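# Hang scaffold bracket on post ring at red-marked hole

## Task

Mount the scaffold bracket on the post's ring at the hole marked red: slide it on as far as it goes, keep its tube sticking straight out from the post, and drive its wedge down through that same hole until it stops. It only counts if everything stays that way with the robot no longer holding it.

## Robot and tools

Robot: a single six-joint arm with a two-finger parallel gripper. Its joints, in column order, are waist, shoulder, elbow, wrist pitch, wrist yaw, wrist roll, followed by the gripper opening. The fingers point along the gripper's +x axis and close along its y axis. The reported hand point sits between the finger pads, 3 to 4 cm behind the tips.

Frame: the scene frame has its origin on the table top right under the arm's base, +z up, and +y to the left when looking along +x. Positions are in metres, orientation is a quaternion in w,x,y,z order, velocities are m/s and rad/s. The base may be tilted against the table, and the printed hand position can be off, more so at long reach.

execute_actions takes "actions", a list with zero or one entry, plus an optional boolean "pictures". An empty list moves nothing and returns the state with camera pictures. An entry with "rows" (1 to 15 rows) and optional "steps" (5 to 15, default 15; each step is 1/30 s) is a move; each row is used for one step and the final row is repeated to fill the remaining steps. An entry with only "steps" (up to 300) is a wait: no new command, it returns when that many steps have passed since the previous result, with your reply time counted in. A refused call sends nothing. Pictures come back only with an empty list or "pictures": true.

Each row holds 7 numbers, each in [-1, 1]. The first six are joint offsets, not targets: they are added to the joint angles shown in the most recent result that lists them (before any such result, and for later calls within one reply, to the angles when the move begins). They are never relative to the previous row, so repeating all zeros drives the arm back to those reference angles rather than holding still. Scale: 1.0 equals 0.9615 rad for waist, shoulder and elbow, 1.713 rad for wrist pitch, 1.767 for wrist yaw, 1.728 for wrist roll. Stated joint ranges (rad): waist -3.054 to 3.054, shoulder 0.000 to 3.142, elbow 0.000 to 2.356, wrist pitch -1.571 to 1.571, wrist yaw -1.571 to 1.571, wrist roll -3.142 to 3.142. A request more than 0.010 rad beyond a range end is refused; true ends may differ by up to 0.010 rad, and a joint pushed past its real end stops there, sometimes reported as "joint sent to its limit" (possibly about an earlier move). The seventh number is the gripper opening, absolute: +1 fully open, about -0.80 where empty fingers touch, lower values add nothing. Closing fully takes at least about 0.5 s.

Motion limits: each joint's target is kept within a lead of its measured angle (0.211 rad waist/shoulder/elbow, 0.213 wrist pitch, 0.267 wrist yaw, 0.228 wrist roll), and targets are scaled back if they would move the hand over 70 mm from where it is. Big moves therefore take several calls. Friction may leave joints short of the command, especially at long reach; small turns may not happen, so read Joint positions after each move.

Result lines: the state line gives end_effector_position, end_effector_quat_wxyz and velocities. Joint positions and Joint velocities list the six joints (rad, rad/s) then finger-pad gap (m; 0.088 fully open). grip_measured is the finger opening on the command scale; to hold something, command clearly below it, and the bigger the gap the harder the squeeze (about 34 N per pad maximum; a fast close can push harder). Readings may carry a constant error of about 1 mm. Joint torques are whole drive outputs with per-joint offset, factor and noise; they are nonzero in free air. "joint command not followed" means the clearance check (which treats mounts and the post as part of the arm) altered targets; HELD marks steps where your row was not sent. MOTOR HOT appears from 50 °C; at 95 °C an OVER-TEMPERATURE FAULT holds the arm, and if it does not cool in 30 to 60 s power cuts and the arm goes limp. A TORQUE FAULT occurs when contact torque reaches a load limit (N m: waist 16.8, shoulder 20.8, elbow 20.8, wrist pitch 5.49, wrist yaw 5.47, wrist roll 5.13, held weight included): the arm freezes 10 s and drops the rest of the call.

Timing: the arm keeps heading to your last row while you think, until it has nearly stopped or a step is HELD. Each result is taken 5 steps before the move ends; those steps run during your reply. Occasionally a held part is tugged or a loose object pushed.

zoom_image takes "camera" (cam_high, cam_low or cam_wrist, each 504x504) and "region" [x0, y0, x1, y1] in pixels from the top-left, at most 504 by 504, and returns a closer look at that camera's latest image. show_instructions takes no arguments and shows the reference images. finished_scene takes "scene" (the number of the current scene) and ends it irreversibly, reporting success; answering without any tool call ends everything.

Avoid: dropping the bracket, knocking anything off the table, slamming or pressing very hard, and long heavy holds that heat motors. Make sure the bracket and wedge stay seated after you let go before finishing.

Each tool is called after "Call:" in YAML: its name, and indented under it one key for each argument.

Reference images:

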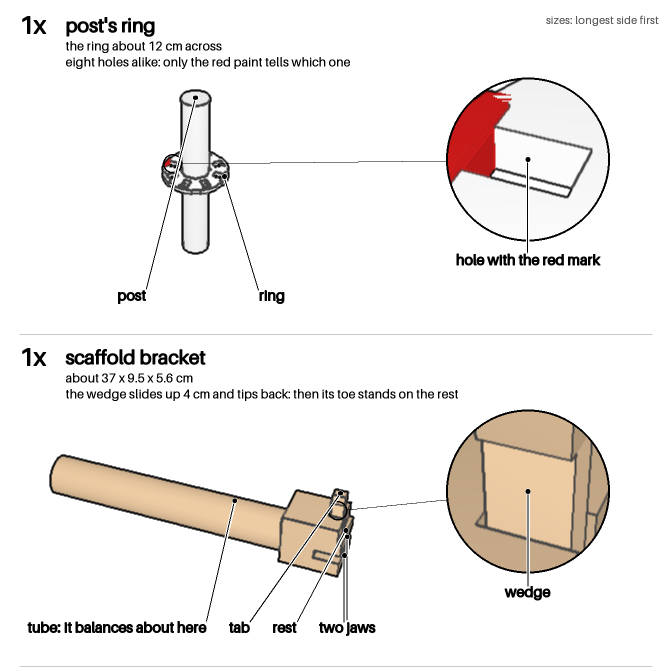

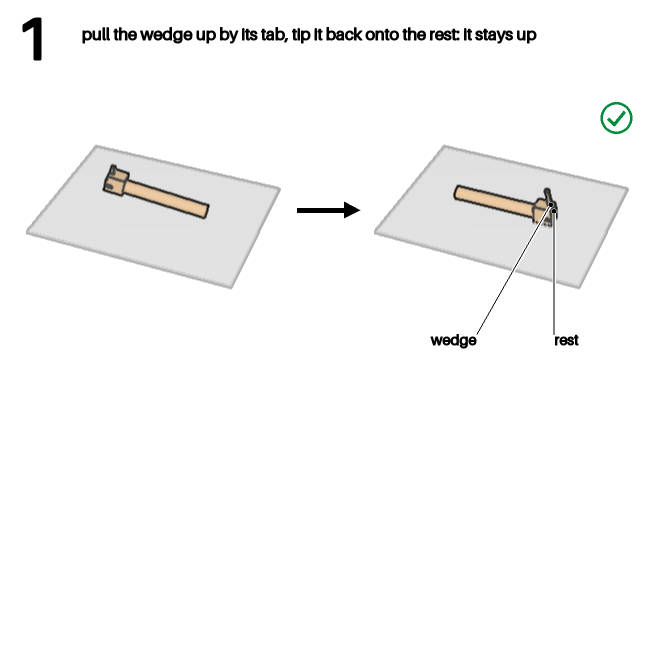

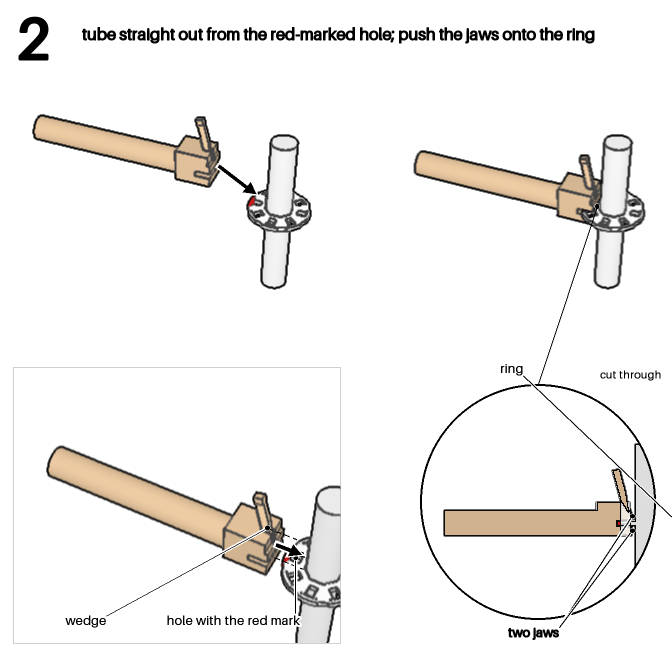

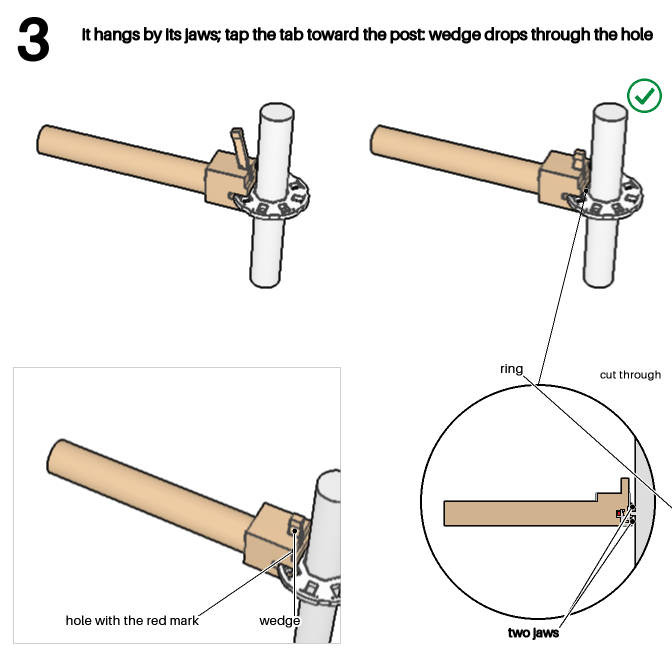

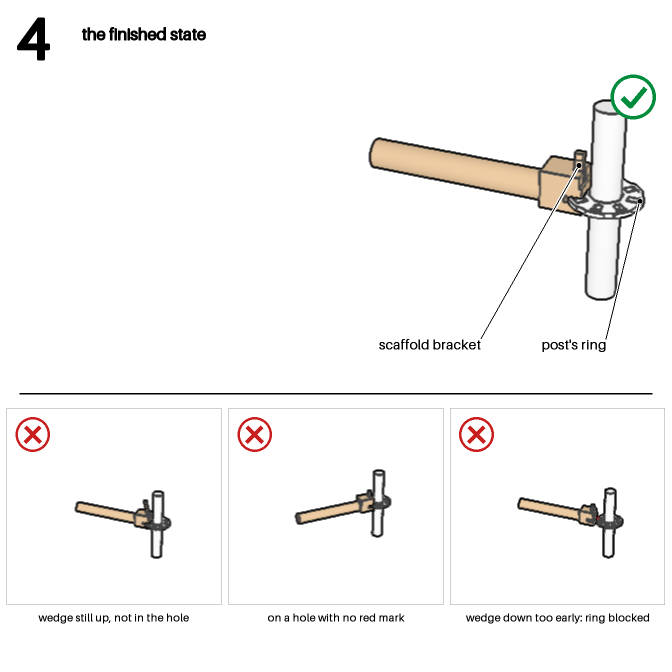

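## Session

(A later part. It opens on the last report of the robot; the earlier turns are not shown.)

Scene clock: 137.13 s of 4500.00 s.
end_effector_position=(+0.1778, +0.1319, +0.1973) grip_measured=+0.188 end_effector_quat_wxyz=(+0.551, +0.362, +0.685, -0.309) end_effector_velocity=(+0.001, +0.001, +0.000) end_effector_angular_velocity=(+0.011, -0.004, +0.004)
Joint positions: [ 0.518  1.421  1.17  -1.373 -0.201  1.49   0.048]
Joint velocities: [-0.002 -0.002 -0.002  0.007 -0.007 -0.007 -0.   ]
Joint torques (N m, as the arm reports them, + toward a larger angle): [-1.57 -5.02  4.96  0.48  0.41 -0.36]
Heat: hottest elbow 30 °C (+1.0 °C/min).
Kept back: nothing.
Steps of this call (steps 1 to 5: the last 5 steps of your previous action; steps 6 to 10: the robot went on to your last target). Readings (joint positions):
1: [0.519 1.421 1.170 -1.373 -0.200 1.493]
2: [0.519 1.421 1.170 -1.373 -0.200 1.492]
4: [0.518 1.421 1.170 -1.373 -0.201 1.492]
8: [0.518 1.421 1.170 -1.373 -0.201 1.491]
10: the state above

Call:
execute_actions:
  actions: []

Call:
zoom_image:
  camera: "cam_low"
  region: [200, 175, 250, 225]

Call:
zoom_image:
  camera: "cam_high"
  region: [225, 200, 295, 260]

Scene clock: 137.33 s of 4500.00 s.
end_effector_position=(+0.1778, +0.1319, +0.1973) grip_measured=+0.188 end_effector_quat_wxyz=(+0.551, +0.362, +0.685, -0.309) end_effector_velocity=(-0.005, -0.002, +0.000) end_effector_angular_velocity=(-0.001, +0.019, +0.019)
Joint positions: [ 0.517  1.421  1.17  -1.373 -0.202  1.49   0.048]
Joint velocities: [-0.002 -0.002 -0.002 -0.022 -0.007 -0.022 -0.   ]
Joint torques (N m, as the arm reports them, + toward a larger angle): [-1.55 -4.99  4.98  0.52  0.41 -0.35]
Heat: hottest elbow 30 °C (+1.0 °C/min).
Kept back: nothing.
Steps of this call (steps 1 to 6: the robot went on to your last target). Readings (joint positions):
1: [0.518 1.421 1.170 -1.373 -0.201 1.490]
2: [0.517 1.421 1.170 -1.373 -0.201 1.490]
4: [0.517 1.421 1.170 -1.373 -0.201 1.490]
6: the state above
The arm was judged still, so your last target was given up. Only a new action makes it travel on or press farther. Fingers that are still opening or closing keep moving.

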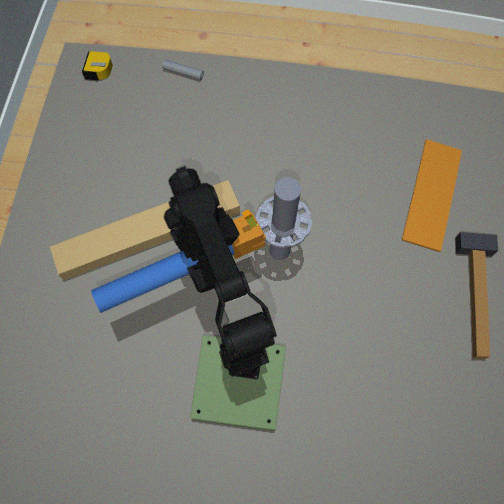

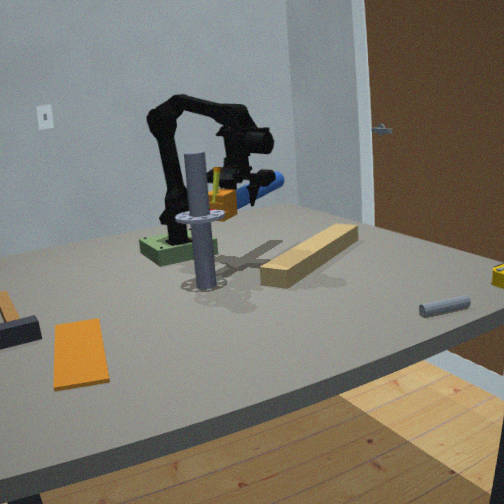

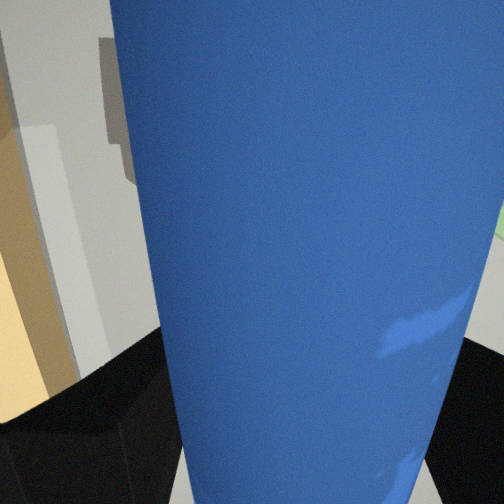

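Region (200, 175, 250, 225) of cam_low's 504x504 image, scaled by 10.080, with more detail than that image has.

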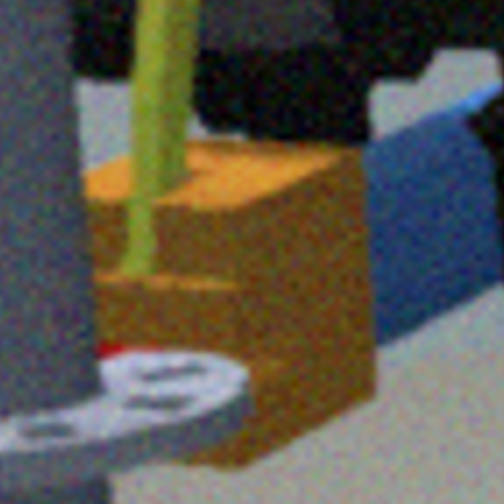

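Region (225, 200, 295, 260) of cam_high's 504x504 image, scaled by 7.200, with more detail than that image has; it fills the top 432 rows of this view, and the rest is white.

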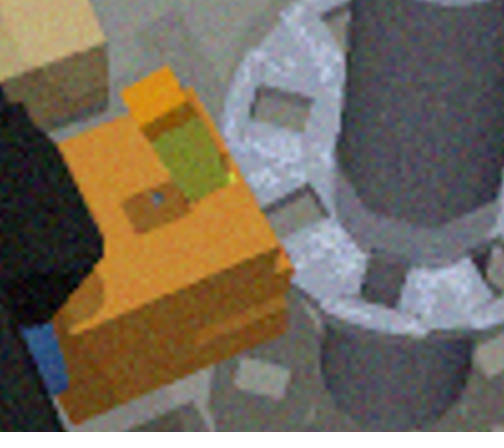

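Call:
execute_actions:
  actions:
    - {"rows": [[-0.004,0,-0.001,0.0006,0.008,-0.004,-0.6],[-0.006,0,-0.002,0.0012,0.008,-0.004,-0.6],[-0.006,0,-0.003,0.0018,0.008,-0.004,-0.6],[-0.006,0,-0.004,0.0024,0.008,-0.004,-0.6],[-0.006,0,-0.005,0.003,0.008,-0.004,-0.6],[-0.006,0,-0.006,0.0036,0.008,-0.004,-0.6],[-0.006,0,-0.007,0.0042,0.008,-0.004,-0.6],[-0.006,0,-0.008,0.0048,0.008,-0.004,-0.6],[-0.006,0,-0.009,0.0054,0.008,-0.004,-0.6],[-0.006,0,-0.010,0.006,0.008,-0.004,-0.6]], "steps": 15}

Call:
execute_actions:
  actions:
    - {"steps": 10}

Scene clock: 138.27 s of 4500.00 s.
end_effector_position=(+0.1778, +0.1318, +0.1967) grip_measured=+0.188 end_effector_quat_wxyz=(+0.551, +0.362, +0.685, -0.309) end_effector_velocity=(-0.005, +0.000, -0.004) end_effector_angular_velocity=(+0.014, +0.020, +0.004)
Joint positions: [ 0.517  1.421  1.167 -1.371 -0.201  1.49   0.048]
Joint velocities: [-0.002 -0.007 -0.027  0.007 -0.022 -0.007 -0.   ]
Joint torques (N m, as the arm reports them, + toward a larger angle): [-0.73 -4.99  4.17  0.84  0.41 -0.21]
Heat: hottest elbow 30 °C (+1.0 °C/min).
Steps of this call (steps 1 to 18: nothing new was sent; steps 19 to 28: the first 10 steps of this action). Readings (joint positions):
19: [0.517 1.421 1.170 -1.373 -0.202 1.490]
20: [0.517 1.421 1.170 -1.373 -0.202 1.490]
22: [0.517 1.421 1.170 -1.373 -0.202 1.490]
26: [0.517 1.421 1.169 -1.373 -0.202 1.490]
28: the state above

Scene clock: 138.60 s of 4500.00 s.
end_effector_position=(+0.1778, +0.1318, +0.1959) grip_measured=+0.188 end_effector_quat_wxyz=(+0.552, +0.361, +0.685, -0.309) end_effector_velocity=(-0.001, -0.002, -0.001) end_effector_angular_velocity=(-0.011, +0.006, +0.005)
Joint positions: [ 0.518  1.421  1.164 -1.368 -0.201  1.49   0.048]
Joint velocities: [-0.002  0.002 -0.002 -0.007  0.007 -0.007  0.   ]
Joint torques (N m, as the arm reports them, + toward a larger angle): [-0.69 -5.02  4.13  0.79  0.41 -0.21]
Heat: hottest elbow 30 °C (+1.0 °C/min).
Kept back: nothing.
Steps of this call (steps 1 to 5: the last 5 steps of your previous action; steps 6 to 10: the robot went on to your last target). Readings (joint positions):
1: [0.517 1.421 1.167 -1.370 -0.201 1.490]
2: [0.517 1.421 1.166 -1.369 -0.201 1.490]
4: [0.517 1.421 1.165 -1.369 -0.201 1.490]
8: [0.518 1.421 1.165 -1.369 -0.201 1.490]
10: the state above

Call:
execute_actions:
  actions:
    - {"rows": [[-0.006,0,0.002,0,0.010,-0.004,-0.6],[-0.010,0,0.004,0,0.013,-0.006,-0.6],[-0.014,0,0.004,0,0.016,-0.008,-0.6],[-0.018,0,0.004,0,0.019,-0.010,-0.6],[-0.022,0,0.004,0,0.022,-0.013,-0.6]], "steps": 15}

Call:
execute_actions:
  actions:
    - {"steps": 10}

Scene clock: 139.17 s of 4500.00 s.
end_effector_position=(+0.1777, +0.1316, +0.1959) grip_measured=+0.188 end_effector_quat_wxyz=(+0.552, +0.360, +0.686, -0.308) end_effector_velocity=(-0.002, -0.001, +0.000) end_effector_angular_velocity=(+0.002, +0.011, -0.010)
Joint positions: [ 0.517  1.421  1.164 -1.369 -0.201  1.487  0.048]
Joint velocities: [-0.002 -0.002 -0.002 -0.007 -0.007  0.007 -0.   ]
Joint torques (N m, as the arm reports them, + toward a larger angle): [-2.09 -4.99  4.94  0.46  1.41 -0.61]
Heat: hottest elbow 30 °C (+1.0 °C/min).
Steps of this call (steps 1 to 7: the robot went on to your last target; steps 8 to 17: the first 10 steps of this action). Readings (joint positions):
8: [0.518 1.421 1.164 -1.368 -0.201 1.490]
9: [0.518 1.421 1.164 -1.368 -0.201 1.490]
11: [0.518 1.421 1.164 -1.368 -0.201 1.489]
15: [0.517 1.421 1.164 -1.369 -0.201 1.487]
17: the state above

Scene clock: 139.50 s of 4500.00 s.
end_effector_position=(+0.1776, +0.1316, +0.1959) grip_measured=+0.188 end_effector_quat_wxyz=(+0.552, +0.360, +0.686, -0.308) end_effector_velocity=(-0.002, -0.001, +0.000) end_effector_angular_velocity=(+0.004, +0.009, +0.004)
Joint positions: [ 0.517  1.421  1.164 -1.369 -0.201  1.486  0.048]
Joint velocities: [-0.002 -0.002 -0.002 -0.007 -0.007 -0.007 -0.   ]
Joint torques (N m, as the arm reports them, + toward a larger angle): [-2.13 -5.03  5.    0.45  1.48 -0.59]
Heat: hottest elbow 30 °C (+1.0 °C/min).
Kept back: nothing.
Steps of this call (steps 1 to 5: the last 5 steps of your previous action; steps 6 to 10: the robot went on to your last target). Readings (joint positions):
1: [0.517 1.421 1.164 -1.369 -0.201 1.487]
2: [0.517 1.421 1.164 -1.369 -0.201 1.486]
4: [0.517 1.421 1.164 -1.369 -0.201 1.486]
8: [0.517 1.421 1.164 -1.369 -0.201 1.486]
10: the state above

Call:
execute_actions:
  actions:
    - {"rows": [[-0.006,0,0,0.002,0.004,-0.003,-0.6],[-0.006,0,0,0.004,0.004,-0.003,-0.6],[-0.006,0,0,0.006,0.004,-0.003,-0.6],[-0.006,0,0,0.008,0.004,-0.003,-0.6],[-0.006,0,0,0.010,0.004,-0.003,-0.6],[-0.006,0,0,0.012,0.004,-0.003,-0.6],[-0.006,0,0,0.014,0.004,-0.003,-0.6]], "steps": 15}

Call:
execute_actions:
  actions:
    - {"steps": 10}

Scene clock: 140.67 s of 4500.00 s.
end_effector_position=(+0.1827, +0.1324, +0.1951) grip_measured=+0.188 end_effector_quat_wxyz=(+0.559, +0.364, +0.681, -0.302) end_effector_velocity=(-0.002, -0.003, -0.001) end_effector_angular_velocity=(+0.002, +0.013, -0.005)
Joint positions: [ 0.514  1.423  1.164 -1.347 -0.194  1.481  0.048]
Joint velocities: [-0.012 -0.002 -0.007 -0.007 -0.007 -0.007 -0.   ]
Joint torques (N m, as the arm reports them, + toward a larger angle): [-0.29 -5.23  4.63  0.39 -0.12 -0.07]
Heat: hottest elbow 30 °C (+1.0 °C/min).
Steps of this call (steps 1 to 15: the robot went on to your last target; steps 16 to 25: nothing new was sent; steps 26 to 35: the first 10 steps of this action). Readings (joint positions):
26: [0.517 1.421 1.164 -1.370 -0.201 1.485]
27: [0.517 1.421 1.164 -1.370 -0.201 1.485]
29: [0.517 1.421 1.164 -1.370 -0.201 1.485]
33: [0.516 1.421 1.164 -1.352 -0.194 1.482]
35: the state above

Scene clock: 141.00 s of 4500.00 s.
end_effector_position=(+0.1827, +0.1324, +0.1950) grip_measured=+0.188 end_effector_quat_wxyz=(+0.559, +0.364, +0.681, -0.302) end_effector_velocity=(-0.002, -0.001, +0.000) end_effector_angular_velocity=(+0.004, +0.009, +0.005)
Joint positions: [ 0.514  1.423  1.164 -1.347 -0.194  1.481  0.048]
Joint velocities: [-0.002 -0.002 -0.002 -0.007 -0.007 -0.007 -0.   ]
Joint torques (N m, as the arm reports them, + toward a larger angle): [-0.32 -5.26  4.63  0.55 -0.17 -0.03]
Heat: hottest elbow 30 °C (+1.0 °C/min).
Kept back: nothing.
Steps of this call (steps 1 to 5: the last 5 steps of your previous action; steps 6 to 10: the robot went on to your last target). Readings (joint positions):
1: [0.514 1.423 1.164 -1.347 -0.194 1.481]
2: [0.514 1.423 1.164 -1.347 -0.194 1.481]
4: [0.514 1.423 1.164 -1.347 -0.194 1.481]
8: [0.514 1.423 1.164 -1.347 -0.194 1.481]
10: the state above

It freed up. Push on.

Call:
execute_actions:
  actions:
    - {"rows": [[-0.005,0,0,0,0.002,-0.003,-0.6],[-0.010,0,0,0,0.002,-0.006,-0.6],[-0.015,0,0,0,0.002,-0.008,-0.6],[-0.020,0,0,0,0.002,-0.011,-0.6],[-0.025,0,0,0,0.002,-0.014,-0.6],[-0.030,0,0,0,0.002,-0.017,-0.6],[-0.035,0,0,0,0.002,-0.019,-0.6],[-0.040,0,0,0,0.002,-0.022,-0.6]], "steps": 15}

Call:
execute_actions:
  actions:
    - {"steps": 10}

Scene clock: 141.50 s of 4500.00 s.
end_effector_position=(+0.1821, +0.1310, +0.1954) grip_measured=+0.188 end_effector_quat_wxyz=(+0.556, +0.362, +0.687, -0.298) end_effector_velocity=(-0.002, -0.000, +0.001) end_effector_angular_velocity=(+0.035, +0.015, +0.027)
Joint positions: [ 0.502  1.423  1.164 -1.354 -0.206  1.458  0.048]
Joint velocities: [-0.022 -0.002 -0.002 -0.007 -0.037 -0.051 -0.   ]
Joint torques (N m, as the arm reports them, + toward a larger angle): [-2.32 -5.07  4.57  0.96  0.52 -0.3 ]
Heat: hottest elbow 30 °C (+1.0 °C/min).
Steps of this call (steps 1 to 5: the robot went on to your last target; steps 6 to 15: the first 10 steps of this action). Readings (joint positions):
6: [0.514 1.423 1.164 -1.347 -0.194 1.481]
7: [0.513 1.423 1.164 -1.347 -0.193 1.480]
9: [0.511 1.423 1.164 -1.347 -0.195 1.476]
13: [0.504 1.423 1.164 -1.352 -0.203 1.463]
15: the state above

Scene clock: 141.83 s of 4500.00 s.
end_effector_position=(+0.1819, +0.1308, +0.1955) grip_measured=+0.188 end_effector_quat_wxyz=(+0.555, +0.361, +0.688, -0.297) end_effector_velocity=(+0.001, +0.000, +0.000) end_effector_angular_velocity=(+0.013, -0.007, +0.014)
Joint positions: [ 0.5    1.423  1.164 -1.356 -0.208  1.454  0.048]
Joint velocities: [-0.007 -0.002 -0.002  0.007 -0.007 -0.022 -0.   ]
Joint torques (N m, as the arm reports them, + toward a larger angle): [-2.46 -5.01  4.6   1.06  0.56 -0.35]
Heat: hottest elbow 30 °C (+1.0 °C/min).
Kept back: nothing.
Steps of this call (steps 1 to 5: the last 5 steps of your previous action; steps 6 to 10: the robot went on to your last target). Readings (joint positions):
1: [0.501 1.423 1.164 -1.355 -0.207 1.457]
2: [0.501 1.423 1.164 -1.355 -0.207 1.457]
4: [0.501 1.423 1.164 -1.355 -0.207 1.455]
8: [0.500 1.423 1.164 -1.356 -0.208 1.455]
10: the state above

Call:
execute_actions:
  actions:
    - {"rows": [[-0.006,-0.003,-0.002,0.003,0.008,-0.004,-0.6],[-0.006,-0.006,-0.004,0.006,0.008,-0.004,-0.6],[-0.006,-0.009,-0.007,0.009,0.008,-0.004,-0.6],[-0.006,-0.012,-0.009,0.012,0.008,-0.004,-0.6],[-0.006,-0.015,-0.011,0.014,0.008,-0.004,-0.6],[-0.006,-0.018,-0.014,0.016,0.008,-0.004,-0.6]], "steps": 15}

Call:
execute_actions:
  actions:
    - {"steps": 10}

Scene clock: 142.63 s of 4500.00 s.
end_effector_position=(+0.1824, +0.1311, +0.1948) grip_measured=+0.188 end_effector_quat_wxyz=(+0.560, +0.364, +0.685, -0.292) end_effector_velocity=(-0.002, -0.002, +0.000) end_effector_angular_velocity=(+0.011, -0.006, -0.015)
Joint positions: [ 0.503  1.413  1.154 -1.341 -0.204  1.455  0.048]
Joint velocities: [-0.007 -0.022 -0.017  0.007 -0.007  0.007 -0.   ]
Joint torques (N m, as the arm reports them, + toward a larger angle): [-0.92 -5.72  4.48  1.2   0.25 -0.24]
Heat: hottest elbow 29 °C (+0.0 °C/min).
Steps of this call (steps 1 to 14: the robot went on to your last target; steps 15 to 24: the first 10 steps of this action). Readings (joint positions):
15: [0.500 1.423 1.164 -1.356 -0.208 1.454]
16: [0.500 1.422 1.164 -1.356 -0.208 1.454]
18: [0.501 1.421 1.163 -1.355 -0.206 1.454]
22: [0.503 1.415 1.155 -1.342 -0.204 1.455]
24: the state above

Scene clock: 142.97 s of 4500.00 s.
end_effector_position=(+0.1824, +0.1311, +0.1947) grip_measured=+0.188 end_effector_quat_wxyz=(+0.560, +0.364, +0.684, -0.292) end_effector_velocity=(+0.001, +0.001, -0.001) end_effector_angular_velocity=(+0.008, +0.000, +0.005)
Joint positions: [ 0.503  1.412  1.153 -1.339 -0.204  1.455  0.048]
Joint velocities: [-0.002  0.002 -0.002  0.007 -0.007 -0.007 -0.   ]
Joint torques (N m, as the arm reports them, + toward a larger angle): [-0.97 -5.79  4.39  1.23  0.26 -0.25]
Heat: hottest elbow 29 °C (+0.0 °C/min).
Kept back: nothing.
Steps of this call (steps 1 to 5: the last 5 steps of your previous action; steps 6 to 10: the robot went on to your last target). Readings (joint positions):
1: [0.503 1.413 1.153 -1.341 -0.204 1.455]
2: [0.503 1.413 1.153 -1.340 -0.204 1.455]
4: [0.503 1.413 1.153 -1.340 -0.204 1.455]
8: [0.503 1.412 1.153 -1.339 -0.204 1.455]
10: the state above

Call:
execute_actions:
  actions: []

Call:
zoom_image:
  camera: "cam_low"
  region: [200, 175, 250, 225]

Call:
zoom_image:
  camera: "cam_high"
  region: [200, 170, 330, 280]

Scene clock: 143.20 s of 4500.00 s.
end_effector_position=(+0.1824, +0.1311, +0.1948) grip_measured=+0.188 end_effector_quat_wxyz=(+0.561, +0.364, +0.684, -0.292) end_effector_velocity=(-0.002, -0.001, +0.000) end_effector_angular_velocity=(+0.004, +0.009, +0.005)
Joint positions: [ 0.503  1.412  1.153 -1.339 -0.204  1.455  0.048]
Joint velocities: [-0.002 -0.002 -0.002 -0.007 -0.007 -0.007 -0.   ]
Joint torques (N m, as the arm reports them, + toward a larger angle): [-0.92 -5.76  4.45  1.23  0.28 -0.24]
Heat: hottest elbow 29 °C (+0.0 °C/min).
Kept back: nothing.
Steps of this call (steps 1 to 7: the robot went on to your last target). Readings (joint positions):
1: [0.503 1.412 1.153 -1.339 -0.204 1.455]
2: [0.503 1.412 1.153 -1.339 -0.204 1.455]
4: [0.503 1.412 1.153 -1.339 -0.204 1.455]
7: the state above
The arm was judged still, so your last target was given up. Only a new action makes it travel on or press farther. Fingers that are still opening or closing keep moving.

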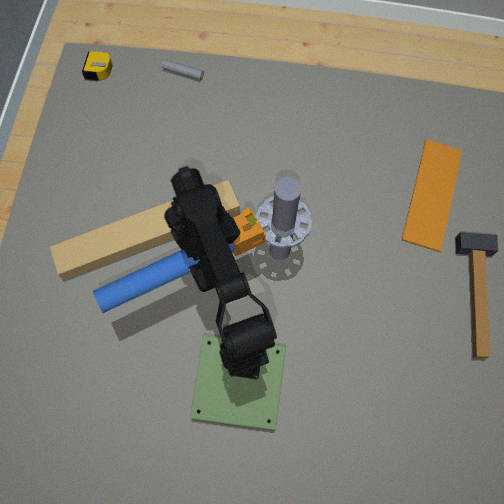

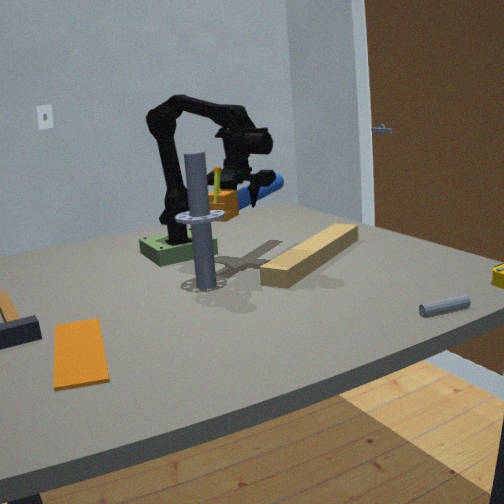

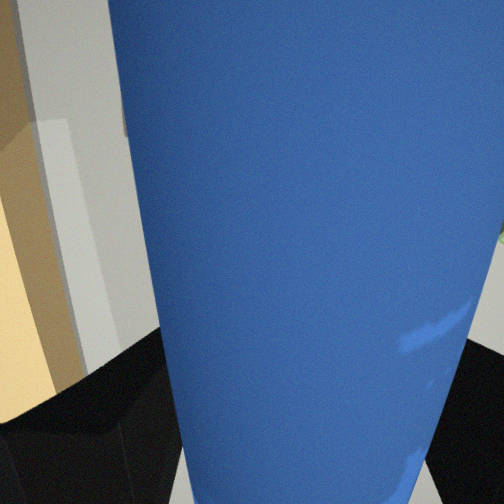

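Region (200, 175, 250, 225) of cam_low's 504x504 image, scaled by 10.080, with more detail than that image has.

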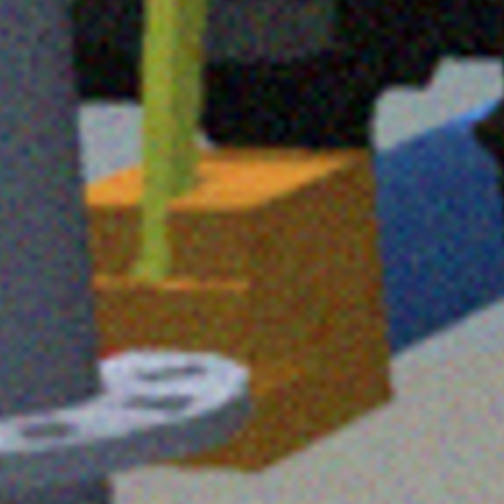

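Region (200, 170, 330, 280) of cam_high's 504x504 image, scaled by 3.877, with more detail than that image has; it fills the top 426 rows of this view, and the rest is white.

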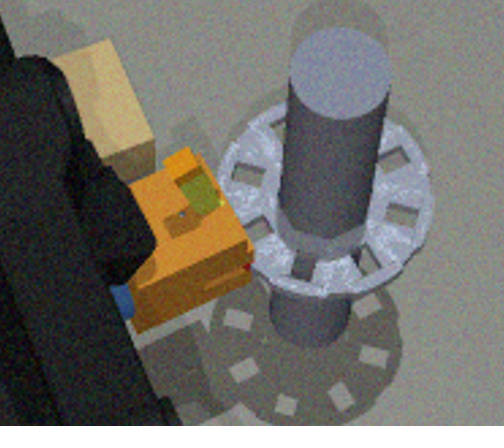

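Call:
execute_actions:
  actions:
    - {"rows": [[0.004,-0.004,-0.003,0,0.004,0.004,-0.6],[0.006,-0.008,-0.006,0,0.006,0.008,-0.6],[0.006,-0.012,-0.009,-0.001,0.007,0.012,-0.6],[0.006,-0.016,-0.012,-0.001,0.007,0.016,-0.6],[0.006,-0.019,-0.0135,-0.002,0.007,0.020,-0.6]], "steps": 15}

Call:
execute_actions:
  actions:
    - {"steps": 10}
  pictures: true

Call:
zoom_image:
  camera: "cam_high"
  region: [200, 170, 330, 280]

Call:
zoom_image:
  camera: "cam_low"
  region: [200, 175, 250, 225]

Scene clock: 144.30 s of 4500.00 s.
end_effector_position=(+0.1806, +0.1305, +0.1935) grip_measured=+0.188 end_effector_quat_wxyz=(+0.560, +0.367, +0.679, -0.301) end_effector_velocity=(-0.004, -0.000, -0.001) end_effector_angular_velocity=(-0.014, +0.009, -0.024)
Joint positions: [ 0.512  1.406  1.144 -1.337 -0.193  1.482  0.048]
Joint velocities: [ 0.012 -0.007 -0.007 -0.007  0.007  0.037  0.   ]
Joint torques (N m, as the arm reports them, + toward a larger angle): [-0.39 -6.29  4.27  0.1  -0.09  0.09]
Heat: hottest elbow 29 °C (+0.0 °C/min).
Steps of this call (steps 1 to 23: nothing new was sent; steps 24 to 33: the first 10 steps of this action). Readings (joint positions):
24: [0.504 1.412 1.153 -1.339 -0.203 1.455]
25: [0.505 1.412 1.152 -1.338 -0.201 1.457]
27: [0.508 1.411 1.150 -1.336 -0.197 1.461]
31: [0.511 1.407 1.145 -1.336 -0.194 1.479]
33: the state above

Scene clock: 144.63 s of 4500.00 s.
end_effector_position=(+0.1805, +0.1304, +0.1936) grip_measured=+0.188 end_effector_quat_wxyz=(+0.560, +0.367, +0.678, -0.302) end_effector_velocity=(-0.002, -0.000, -0.001) end_effector_angular_velocity=(-0.000, +0.015, -0.010)
Joint positions: [ 0.512  1.405  1.144 -1.337 -0.192  1.485  0.048]
Joint velocities: [-0.002  0.002 -0.002 -0.007 -0.007  0.007  0.   ]
Joint torques (N m, as the arm reports them, + toward a larger angle): [-0.39 -6.19  4.29  0.07 -0.12  0.11]
Heat: hottest elbow 29 °C (+0.0 °C/min).
Kept back: nothing.
Steps of this call (steps 1 to 5: the last 5 steps of your previous action; steps 6 to 10: the robot went on to your last target). Readings (joint positions):
1: [0.512 1.406 1.144 -1.337 -0.193 1.483]
2: [0.512 1.406 1.144 -1.337 -0.193 1.484]
4: [0.512 1.405 1.144 -1.337 -0.193 1.485]
8: [0.512 1.405 1.144 -1.337 -0.193 1.485]
10: the state above

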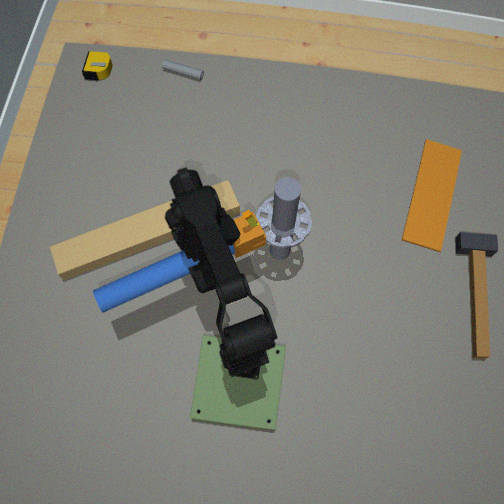

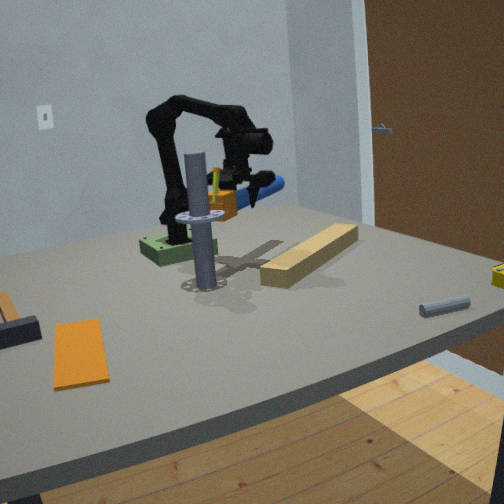

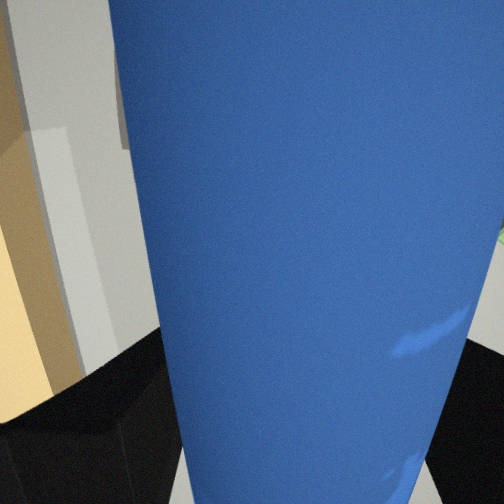

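Region (200, 170, 330, 280) of cam_high's 504x504 image, scaled by 3.877, with more detail than that image has; it fills the top 426 rows of this view, and the rest is white.

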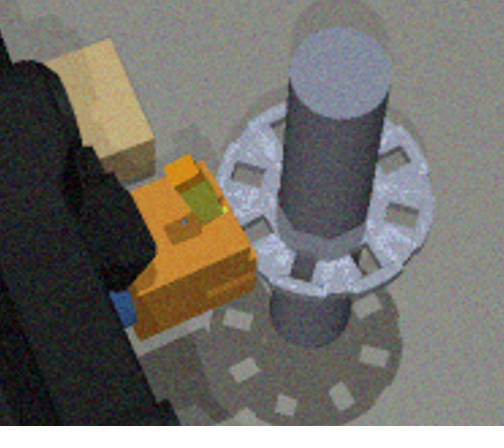

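Region (200, 175, 250, 225) of cam_low's 504x504 image, scaled by 10.080, with more detail than that image has.

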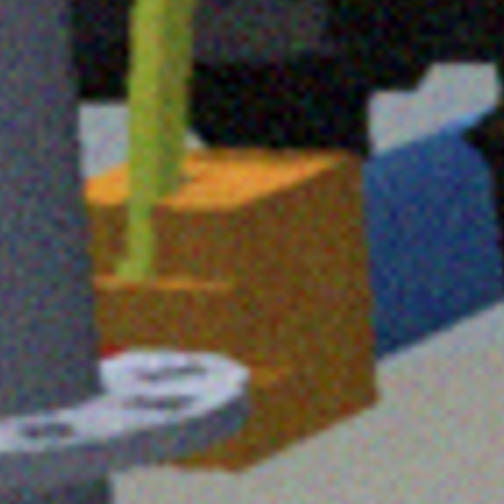

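Call:
execute_actions:
  actions:
    - {"rows": [[0,0,0.015,-0.004,0,0,-0.6],[0,0,0.028,-0.0075,0,0,-0.6]], "steps": 15}

Call:
execute_actions:
  actions:
    - {"rows": [[-0.005,0,0,0,0.003,-0.003,-0.6],[-0.010,0,0,0,0.003,-0.006,-0.6],[-0.015,0,0,0,0.003,-0.008,-0.6],[-0.020,0,0,0,0.003,-0.011,-0.6],[-0.025,0,0,0,0.003,-0.014,-0.6],[-0.030,0,0,0,0.003,-0.017,-0.6]], "steps": 15}

Call:
execute_actions:
  actions:
    - {"steps": 10}

Scene clock: 145.60 s of 4500.00 s.
end_effector_position=(+0.1800, +0.1301, +0.1953) grip_measured=+0.188 end_effector_quat_wxyz=(+0.559, +0.367, +0.679, -0.303) end_effector_velocity=(-0.003, -0.002, +0.001) end_effector_angular_velocity=(-0.001, +0.017, -0.000)
Joint positions: [ 0.512  1.405  1.151 -1.347 -0.192  1.485  0.048]
Joint velocities: [-0.007 -0.002  0.002 -0.022 -0.007 -0.007  0.   ]
Joint torques (N m, as the arm reports them, + toward a larger angle): [-0.09 -4.99  6.38  0.25 -0.19 -0.02]
Heat: hottest elbow 29 °C (+0.0 °C/min).
Steps of this call (steps 1 to 15: the robot went on to your last target; steps 16 to 19: nothing new was sent; steps 20 to 29: the first 10 steps of this action). Readings (joint positions):
20: [0.512 1.405 1.143 -1.337 -0.192 1.485]
21: [0.512 1.405 1.145 -1.339 -0.192 1.484]
23: [0.512 1.405 1.146 -1.345 -0.192 1.484]
27: [0.512 1.405 1.150 -1.346 -0.192 1.485]
29: the state above

Scene clock: 146.10 s of 4500.00 s.
end_effector_position=(+0.1833, +0.1254, +0.1954) grip_measured=+0.188 end_effector_quat_wxyz=(+0.561, +0.368, +0.677, -0.302) end_effector_velocity=(-0.002, -0.006, +0.000) end_effector_angular_velocity=(+0.001, +0.017, +0.009)
Joint positions: [ 0.488  1.406  1.151 -1.347 -0.19   1.461  0.048]
Joint velocities: [-0.027 -0.002 -0.002 -0.022 -0.007 -0.037 -0.   ]
Joint torques (N m, as the arm reports them, + toward a larger angle): [-0.27 -4.92  4.58  0.44 -0.05 -0.08]
Heat: hottest elbow 29 °C (+0.0 °C/min).
Steps of this call (steps 1 to 5: the last 5 steps of your previous action; steps 6 to 15: the first 10 steps of this action, its rows measured from where the robot was after step 5). Readings (joint positions):
5: [0.512 1.406 1.151 -1.347 -0.192 1.485]
6: [0.512 1.406 1.151 -1.347 -0.192 1.485]
7: [0.512 1.406 1.151 -1.347 -0.192 1.483]
9: [0.507 1.406 1.151 -1.347 -0.192 1.477]
13: [0.492 1.406 1.151 -1.347 -0.190 1.463]
15: the state above

Scene clock: 146.43 s of 4500.00 s.
end_effector_position=(+0.1835, +0.1251, +0.1954) grip_measured=+0.188 end_effector_quat_wxyz=(+0.561, +0.367, +0.678, -0.301) end_effector_velocity=(-0.006, +0.000, +0.001) end_effector_angular_velocity=(+0.010, +0.028, +0.004)
Joint positions: [ 0.487  1.406  1.151 -1.347 -0.19   1.458  0.048]
Joint velocities: [-0.002 -0.002 -0.002 -0.022 -0.022 -0.007  0.   ]
Joint torques (N m, as the arm reports them, + toward a larger angle): [-0.39 -4.93  4.62  0.43 -0.04 -0.07]
Heat: hottest elbow 29 °C (+0.0 °C/min).
Kept back: nothing.
Steps of this call (steps 1 to 5: the last 5 steps of your previous action; steps 6 to 10: the robot went on to your last target). Readings (joint positions):
1: [0.487 1.406 1.151 -1.347 -0.190 1.460]
2: [0.487 1.406 1.151 -1.347 -0.190 1.459]
4: [0.487 1.406 1.151 -1.347 -0.190 1.458]
8: [0.487 1.406 1.151 -1.347 -0.190 1.458]
10: the state above

Sliding freely now. Continue.

Call:
execute_actions:
  actions:
    - {"rows": [[-0.006,0,0,0,0,-0.003,-0.6],[-0.012,0,0,0,0,-0.007,-0.6],[-0.018,0,0,0,0,-0.010,-0.6],[-0.024,0,0,0,0,-0.013,-0.6],[-0.030,0,0,0,0,-0.017,-0.6],[-0.036,0,0,0,0,-0.020,-0.6],[-0.042,0,0,0,0,-0.023,-0.6],[-0.048,0,0,0,0,-0.027,-0.6]], "steps": 15}

Call:
execute_actions:
  actions:
    - {"steps": 10}
  pictures: true

Call:
zoom_image:
  camera: "cam_high"
  region: [200, 170, 330, 280]

Call:
zoom_image:
  camera: "cam_low"
  region: [180, 160, 260, 230]

Scene clock: 147.03 s of 4500.00 s.
end_effector_position=(+0.1880, +0.1181, +0.1953) grip_measured=+0.188 end_effector_quat_wxyz=(+0.562, +0.369, +0.677, -0.299) end_effector_velocity=(+0.009, -0.018, +0.000) end_effector_angular_velocity=(+0.012, -0.003, -0.016)
Joint positions: [ 0.449  1.406  1.151 -1.347 -0.19   1.421  0.048]
Joint velocities: [-0.095 -0.002 -0.002 -0.007 -0.007 -0.081 -0.   ]
Joint torques (N m, as the arm reports them, + toward a larger angle): [-0.14 -4.95  4.69  0.44 -0.16 -0.09]
Heat: hottest elbow 29 °C (+0.0 °C/min).
Steps of this call (steps 1 to 8: the robot went on to your last target; steps 9 to 18: the first 10 steps of this action). Readings (joint positions):
9: [0.486 1.406 1.151 -1.347 -0.190 1.457]
10: [0.485 1.406 1.151 -1.347 -0.190 1.455]
12: [0.479 1.406 1.151 -1.347 -0.190 1.447]
16: [0.458 1.406 1.151 -1.347 -0.190 1.428]
18: the state above

Scene clock: 147.37 s of 4500.00 s.
end_effector_position=(+0.1887, +0.1170, +0.1953) grip_measured=+0.188 end_effector_quat_wxyz=(+0.563, +0.369, +0.677, -0.299) end_effector_velocity=(-0.002, -0.001, +0.001) end_effector_angular_velocity=(+0.006, +0.004, -0.000)
Joint positions: [ 0.443  1.406  1.151 -1.347 -0.19   1.413  0.048]
Joint velocities: [-0.007 -0.007 -0.002 -0.007 -0.007 -0.007 -0.   ]
Joint torques (N m, as the arm reports them, + toward a larger angle): [-0.33 -4.95  4.64  0.44 -0.17 -0.07]
Heat: hottest elbow 29 °C (+0.0 °C/min).
Kept back: nothing.
Steps of this call (steps 1 to 5: the last 5 steps of your previous action; steps 6 to 10: the robot went on to your last target). Readings (joint positions):
1: [0.447 1.406 1.151 -1.347 -0.190 1.419]
2: [0.445 1.406 1.151 -1.347 -0.190 1.417]
4: [0.444 1.406 1.151 -1.347 -0.190 1.415]
8: [0.444 1.406 1.151 -1.347 -0.190 1.414]
10: the state above

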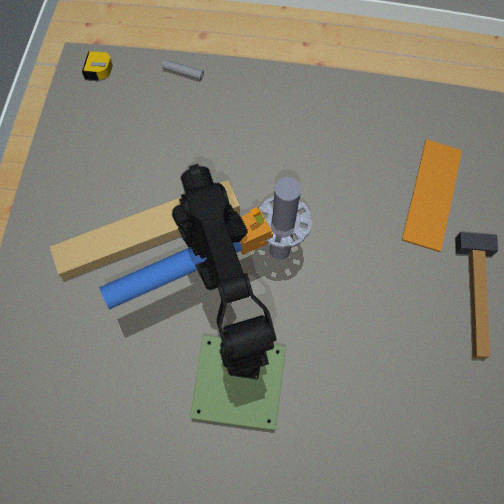

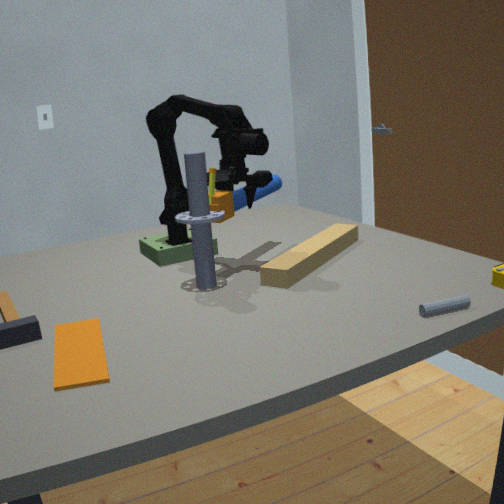

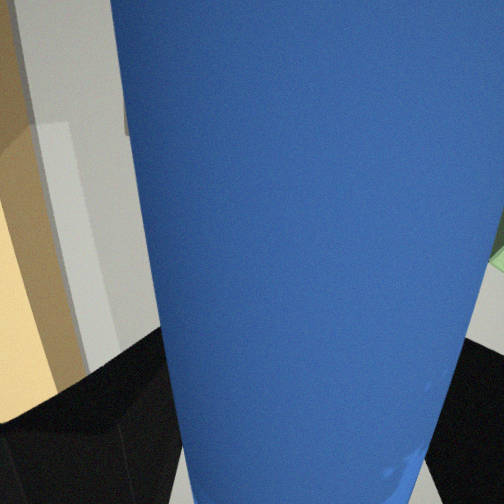

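Region (200, 170, 330, 280) of cam_high's 504x504 image, scaled by 3.877, with more detail than that image has; it fills the top 426 rows of this view, and the rest is white.

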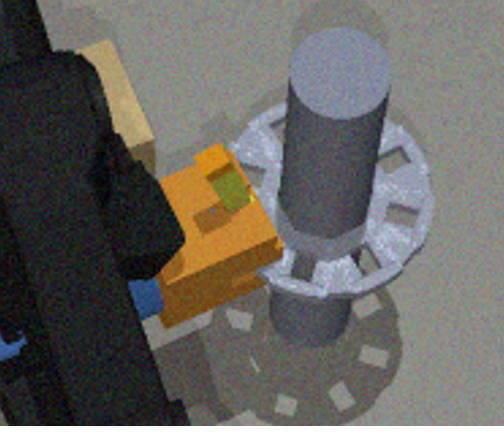

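Region (180, 160, 260, 230) of cam_low's 504x504 image, scaled by 6.300, with more detail than that image has; it fills the top 441 rows of this view, and the rest is white.

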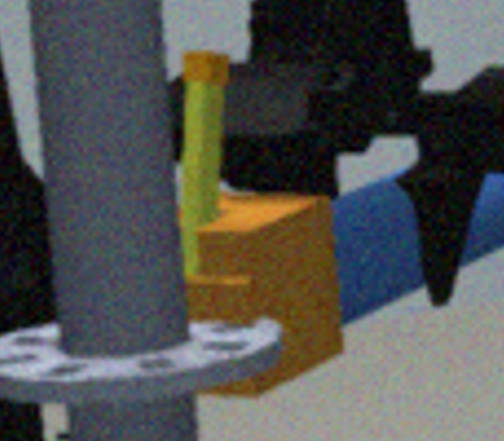

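Call:
execute_actions:
  actions:
    - {"rows": [[-0.006,0,0,0,0,-0.003,-0.6],[-0.012,0,0,0,0,-0.007,-0.6],[-0.018,0,0,0,0,-0.010,-0.6],[-0.024,0,0,0,0,-0.013,-0.6],[-0.030,0,0,0,0,-0.017,-0.6],[-0.036,0,0,0,0,-0.020,-0.6]], "steps": 15}

Call:
execute_actions:
  actions:
    - {"steps": 10}
  pictures: true

Call:
zoom_image:
  camera: "cam_high"
  region: [200, 170, 330, 280]

Scene clock: 147.90 s of 4500.00 s.
end_effector_position=(+0.1921, +0.1113, +0.1953) grip_measured=+0.188 end_effector_quat_wxyz=(+0.564, +0.371, +0.675, -0.297) end_effector_velocity=(+0.001, -0.005, -0.001) end_effector_angular_velocity=(+0.004, +0.011, -0.005)
Joint positions: [ 0.414  1.406  1.151 -1.347 -0.19   1.384  0.048]
Joint velocities: [-0.027  0.002 -0.002 -0.007 -0.007 -0.022 -0.   ]
Joint torques (N m, as the arm reports them, + toward a larger angle): [-0.26 -4.93  4.62  0.44 -0.16 -0.09]
Heat: hottest elbow 29 °C (+0.0 °C/min).
Steps of this call (steps 1 to 6: the robot went on to your last target; steps 7 to 16: the first 10 steps of this action). Readings (joint positions):
7: [0.443 1.406 1.151 -1.347 -0.190 1.413]
8: [0.442 1.406 1.151 -1.347 -0.190 1.410]
10: [0.436 1.406 1.151 -1.347 -0.190 1.404]
14: [0.417 1.406 1.151 -1.347 -0.190 1.388]
16: the state above

Scene clock: 148.23 s of 4500.00 s.
end_effector_position=(+0.1923, +0.1110, +0.1953) grip_measured=+0.188 end_effector_quat_wxyz=(+0.564, +0.371, +0.676, -0.296) end_effector_velocity=(+0.001, +0.001, +0.000) end_effector_angular_velocity=(+0.009, -0.003, -0.010)
Joint positions: [ 0.412  1.406  1.151 -1.347 -0.19   1.381  0.048]
Joint velocities: [-0.002 -0.002 -0.002  0.007 -0.007  0.007 -0.   ]
Joint torques (N m, as the arm reports them, + toward a larger angle): [-0.35 -4.93  4.58  0.43 -0.17 -0.09]
Heat: hottest elbow 29 °C (+0.0 °C/min).
Kept back: nothing.
Steps of this call (steps 1 to 5: the last 5 steps of your previous action; steps 6 to 10: the robot went on to your last target). Readings (joint positions):
1: [0.413 1.406 1.151 -1.347 -0.190 1.384]
2: [0.413 1.406 1.151 -1.347 -0.190 1.383]
4: [0.413 1.406 1.151 -1.347 -0.190 1.382]
8: [0.412 1.406 1.151 -1.347 -0.190 1.381]
10: the state above

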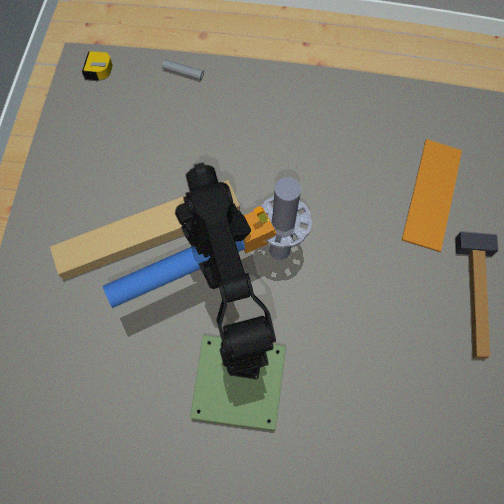

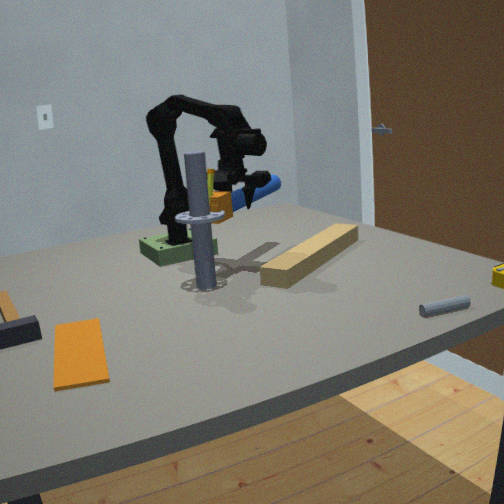

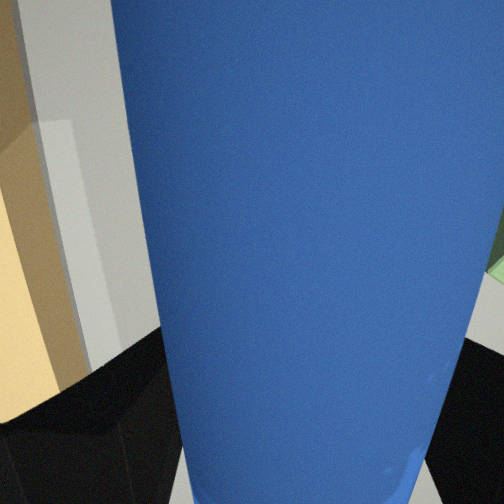

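Region (200, 170, 330, 280) of cam_high's 504x504 image, scaled by 3.877, with more detail than that image has; it fills the top 426 rows of this view, and the rest is white.

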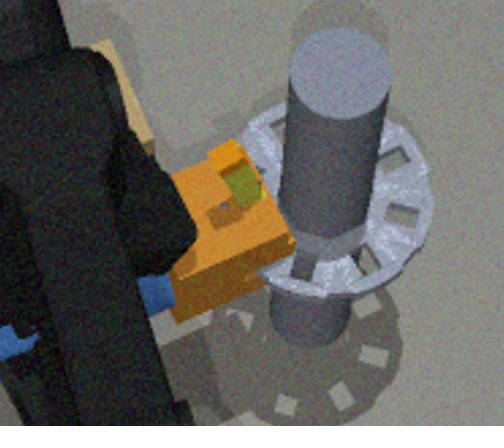

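Still free. Continue a bit.

Call:
execute_actions:
  actions:
    - {"rows": [[-0.005,0,0,0,0,-0.003,-0.6],[-0.010,0,0,0,0,-0.006,-0.6],[-0.015,0,0,0,0,-0.008,-0.6],[-0.020,0,0,0,0,-0.011,-0.6],[-0.025,0,0,0,0,-0.014,-0.6]], "steps": 15}

Call:
execute_actions:
  actions:
    - {"steps": 10}

Scene clock: 148.77 s of 4500.00 s.
end_effector_position=(+0.1924, +0.1098, +0.1955) grip_measured=+0.188 end_effector_quat_wxyz=(+0.563, +0.370, +0.678, -0.293) end_effector_velocity=(-0.002, +0.001, +0.001) end_effector_angular_velocity=(+0.020, +0.011, +0.014)
Joint positions: [ 0.403  1.406  1.151 -1.35  -0.196  1.365  0.048]
Joint velocities: [-0.007 -0.002 -0.002 -0.007 -0.022 -0.022 -0.   ]
Joint torques (N m, as the arm reports them, + toward a larger angle): [-1.51 -4.93  4.64  0.65  0.09 -0.23]
Heat: hottest elbow 29 °C (+0.0 °C/min).
Steps of this call (steps 1 to 6: the robot went on to your last target; steps 7 to 16: the first 10 steps of this action). Readings (joint positions):
7: [0.412 1.406 1.151 -1.347 -0.190 1.381]
8: [0.411 1.406 1.151 -1.347 -0.190 1.379]
10: [0.407 1.406 1.151 -1.347 -0.191 1.374]
14: [0.403 1.406 1.151 -1.350 -0.195 1.367]
16: the state above

Scene clock: 149.10 s of 4500.00 s.
end_effector_position=(+0.1924, +0.1097, +0.1955) grip_measured=+0.188 end_effector_quat_wxyz=(+0.563, +0.370, +0.679, -0.293) end_effector_velocity=(+0.001, +0.001, -0.001) end_effector_angular_velocity=(+0.008, -0.001, +0.005)
Joint positions: [ 0.402  1.406  1.151 -1.35  -0.197  1.364  0.048]
Joint velocities: [-0.002  0.002 -0.002  0.007 -0.007 -0.007  0.   ]
Joint torques (N m, as the arm reports them, + toward a larger angle): [-1.49 -4.9   4.56  0.7   0.15 -0.22]
Heat: hottest elbow 29 °C (+0.0 °C/min).
Kept back: nothing.
Steps of this call (steps 1 to 5: the last 5 steps of your previous action; steps 6 to 10: the robot went on to your last target). Readings (joint positions):
1: [0.403 1.406 1.151 -1.350 -0.196 1.365]
2: [0.403 1.406 1.151 -1.350 -0.196 1.365]
4: [0.402 1.406 1.151 -1.350 -0.197 1.365]
8: [0.402 1.406 1.151 -1.350 -0.197 1.364]
10: the state above


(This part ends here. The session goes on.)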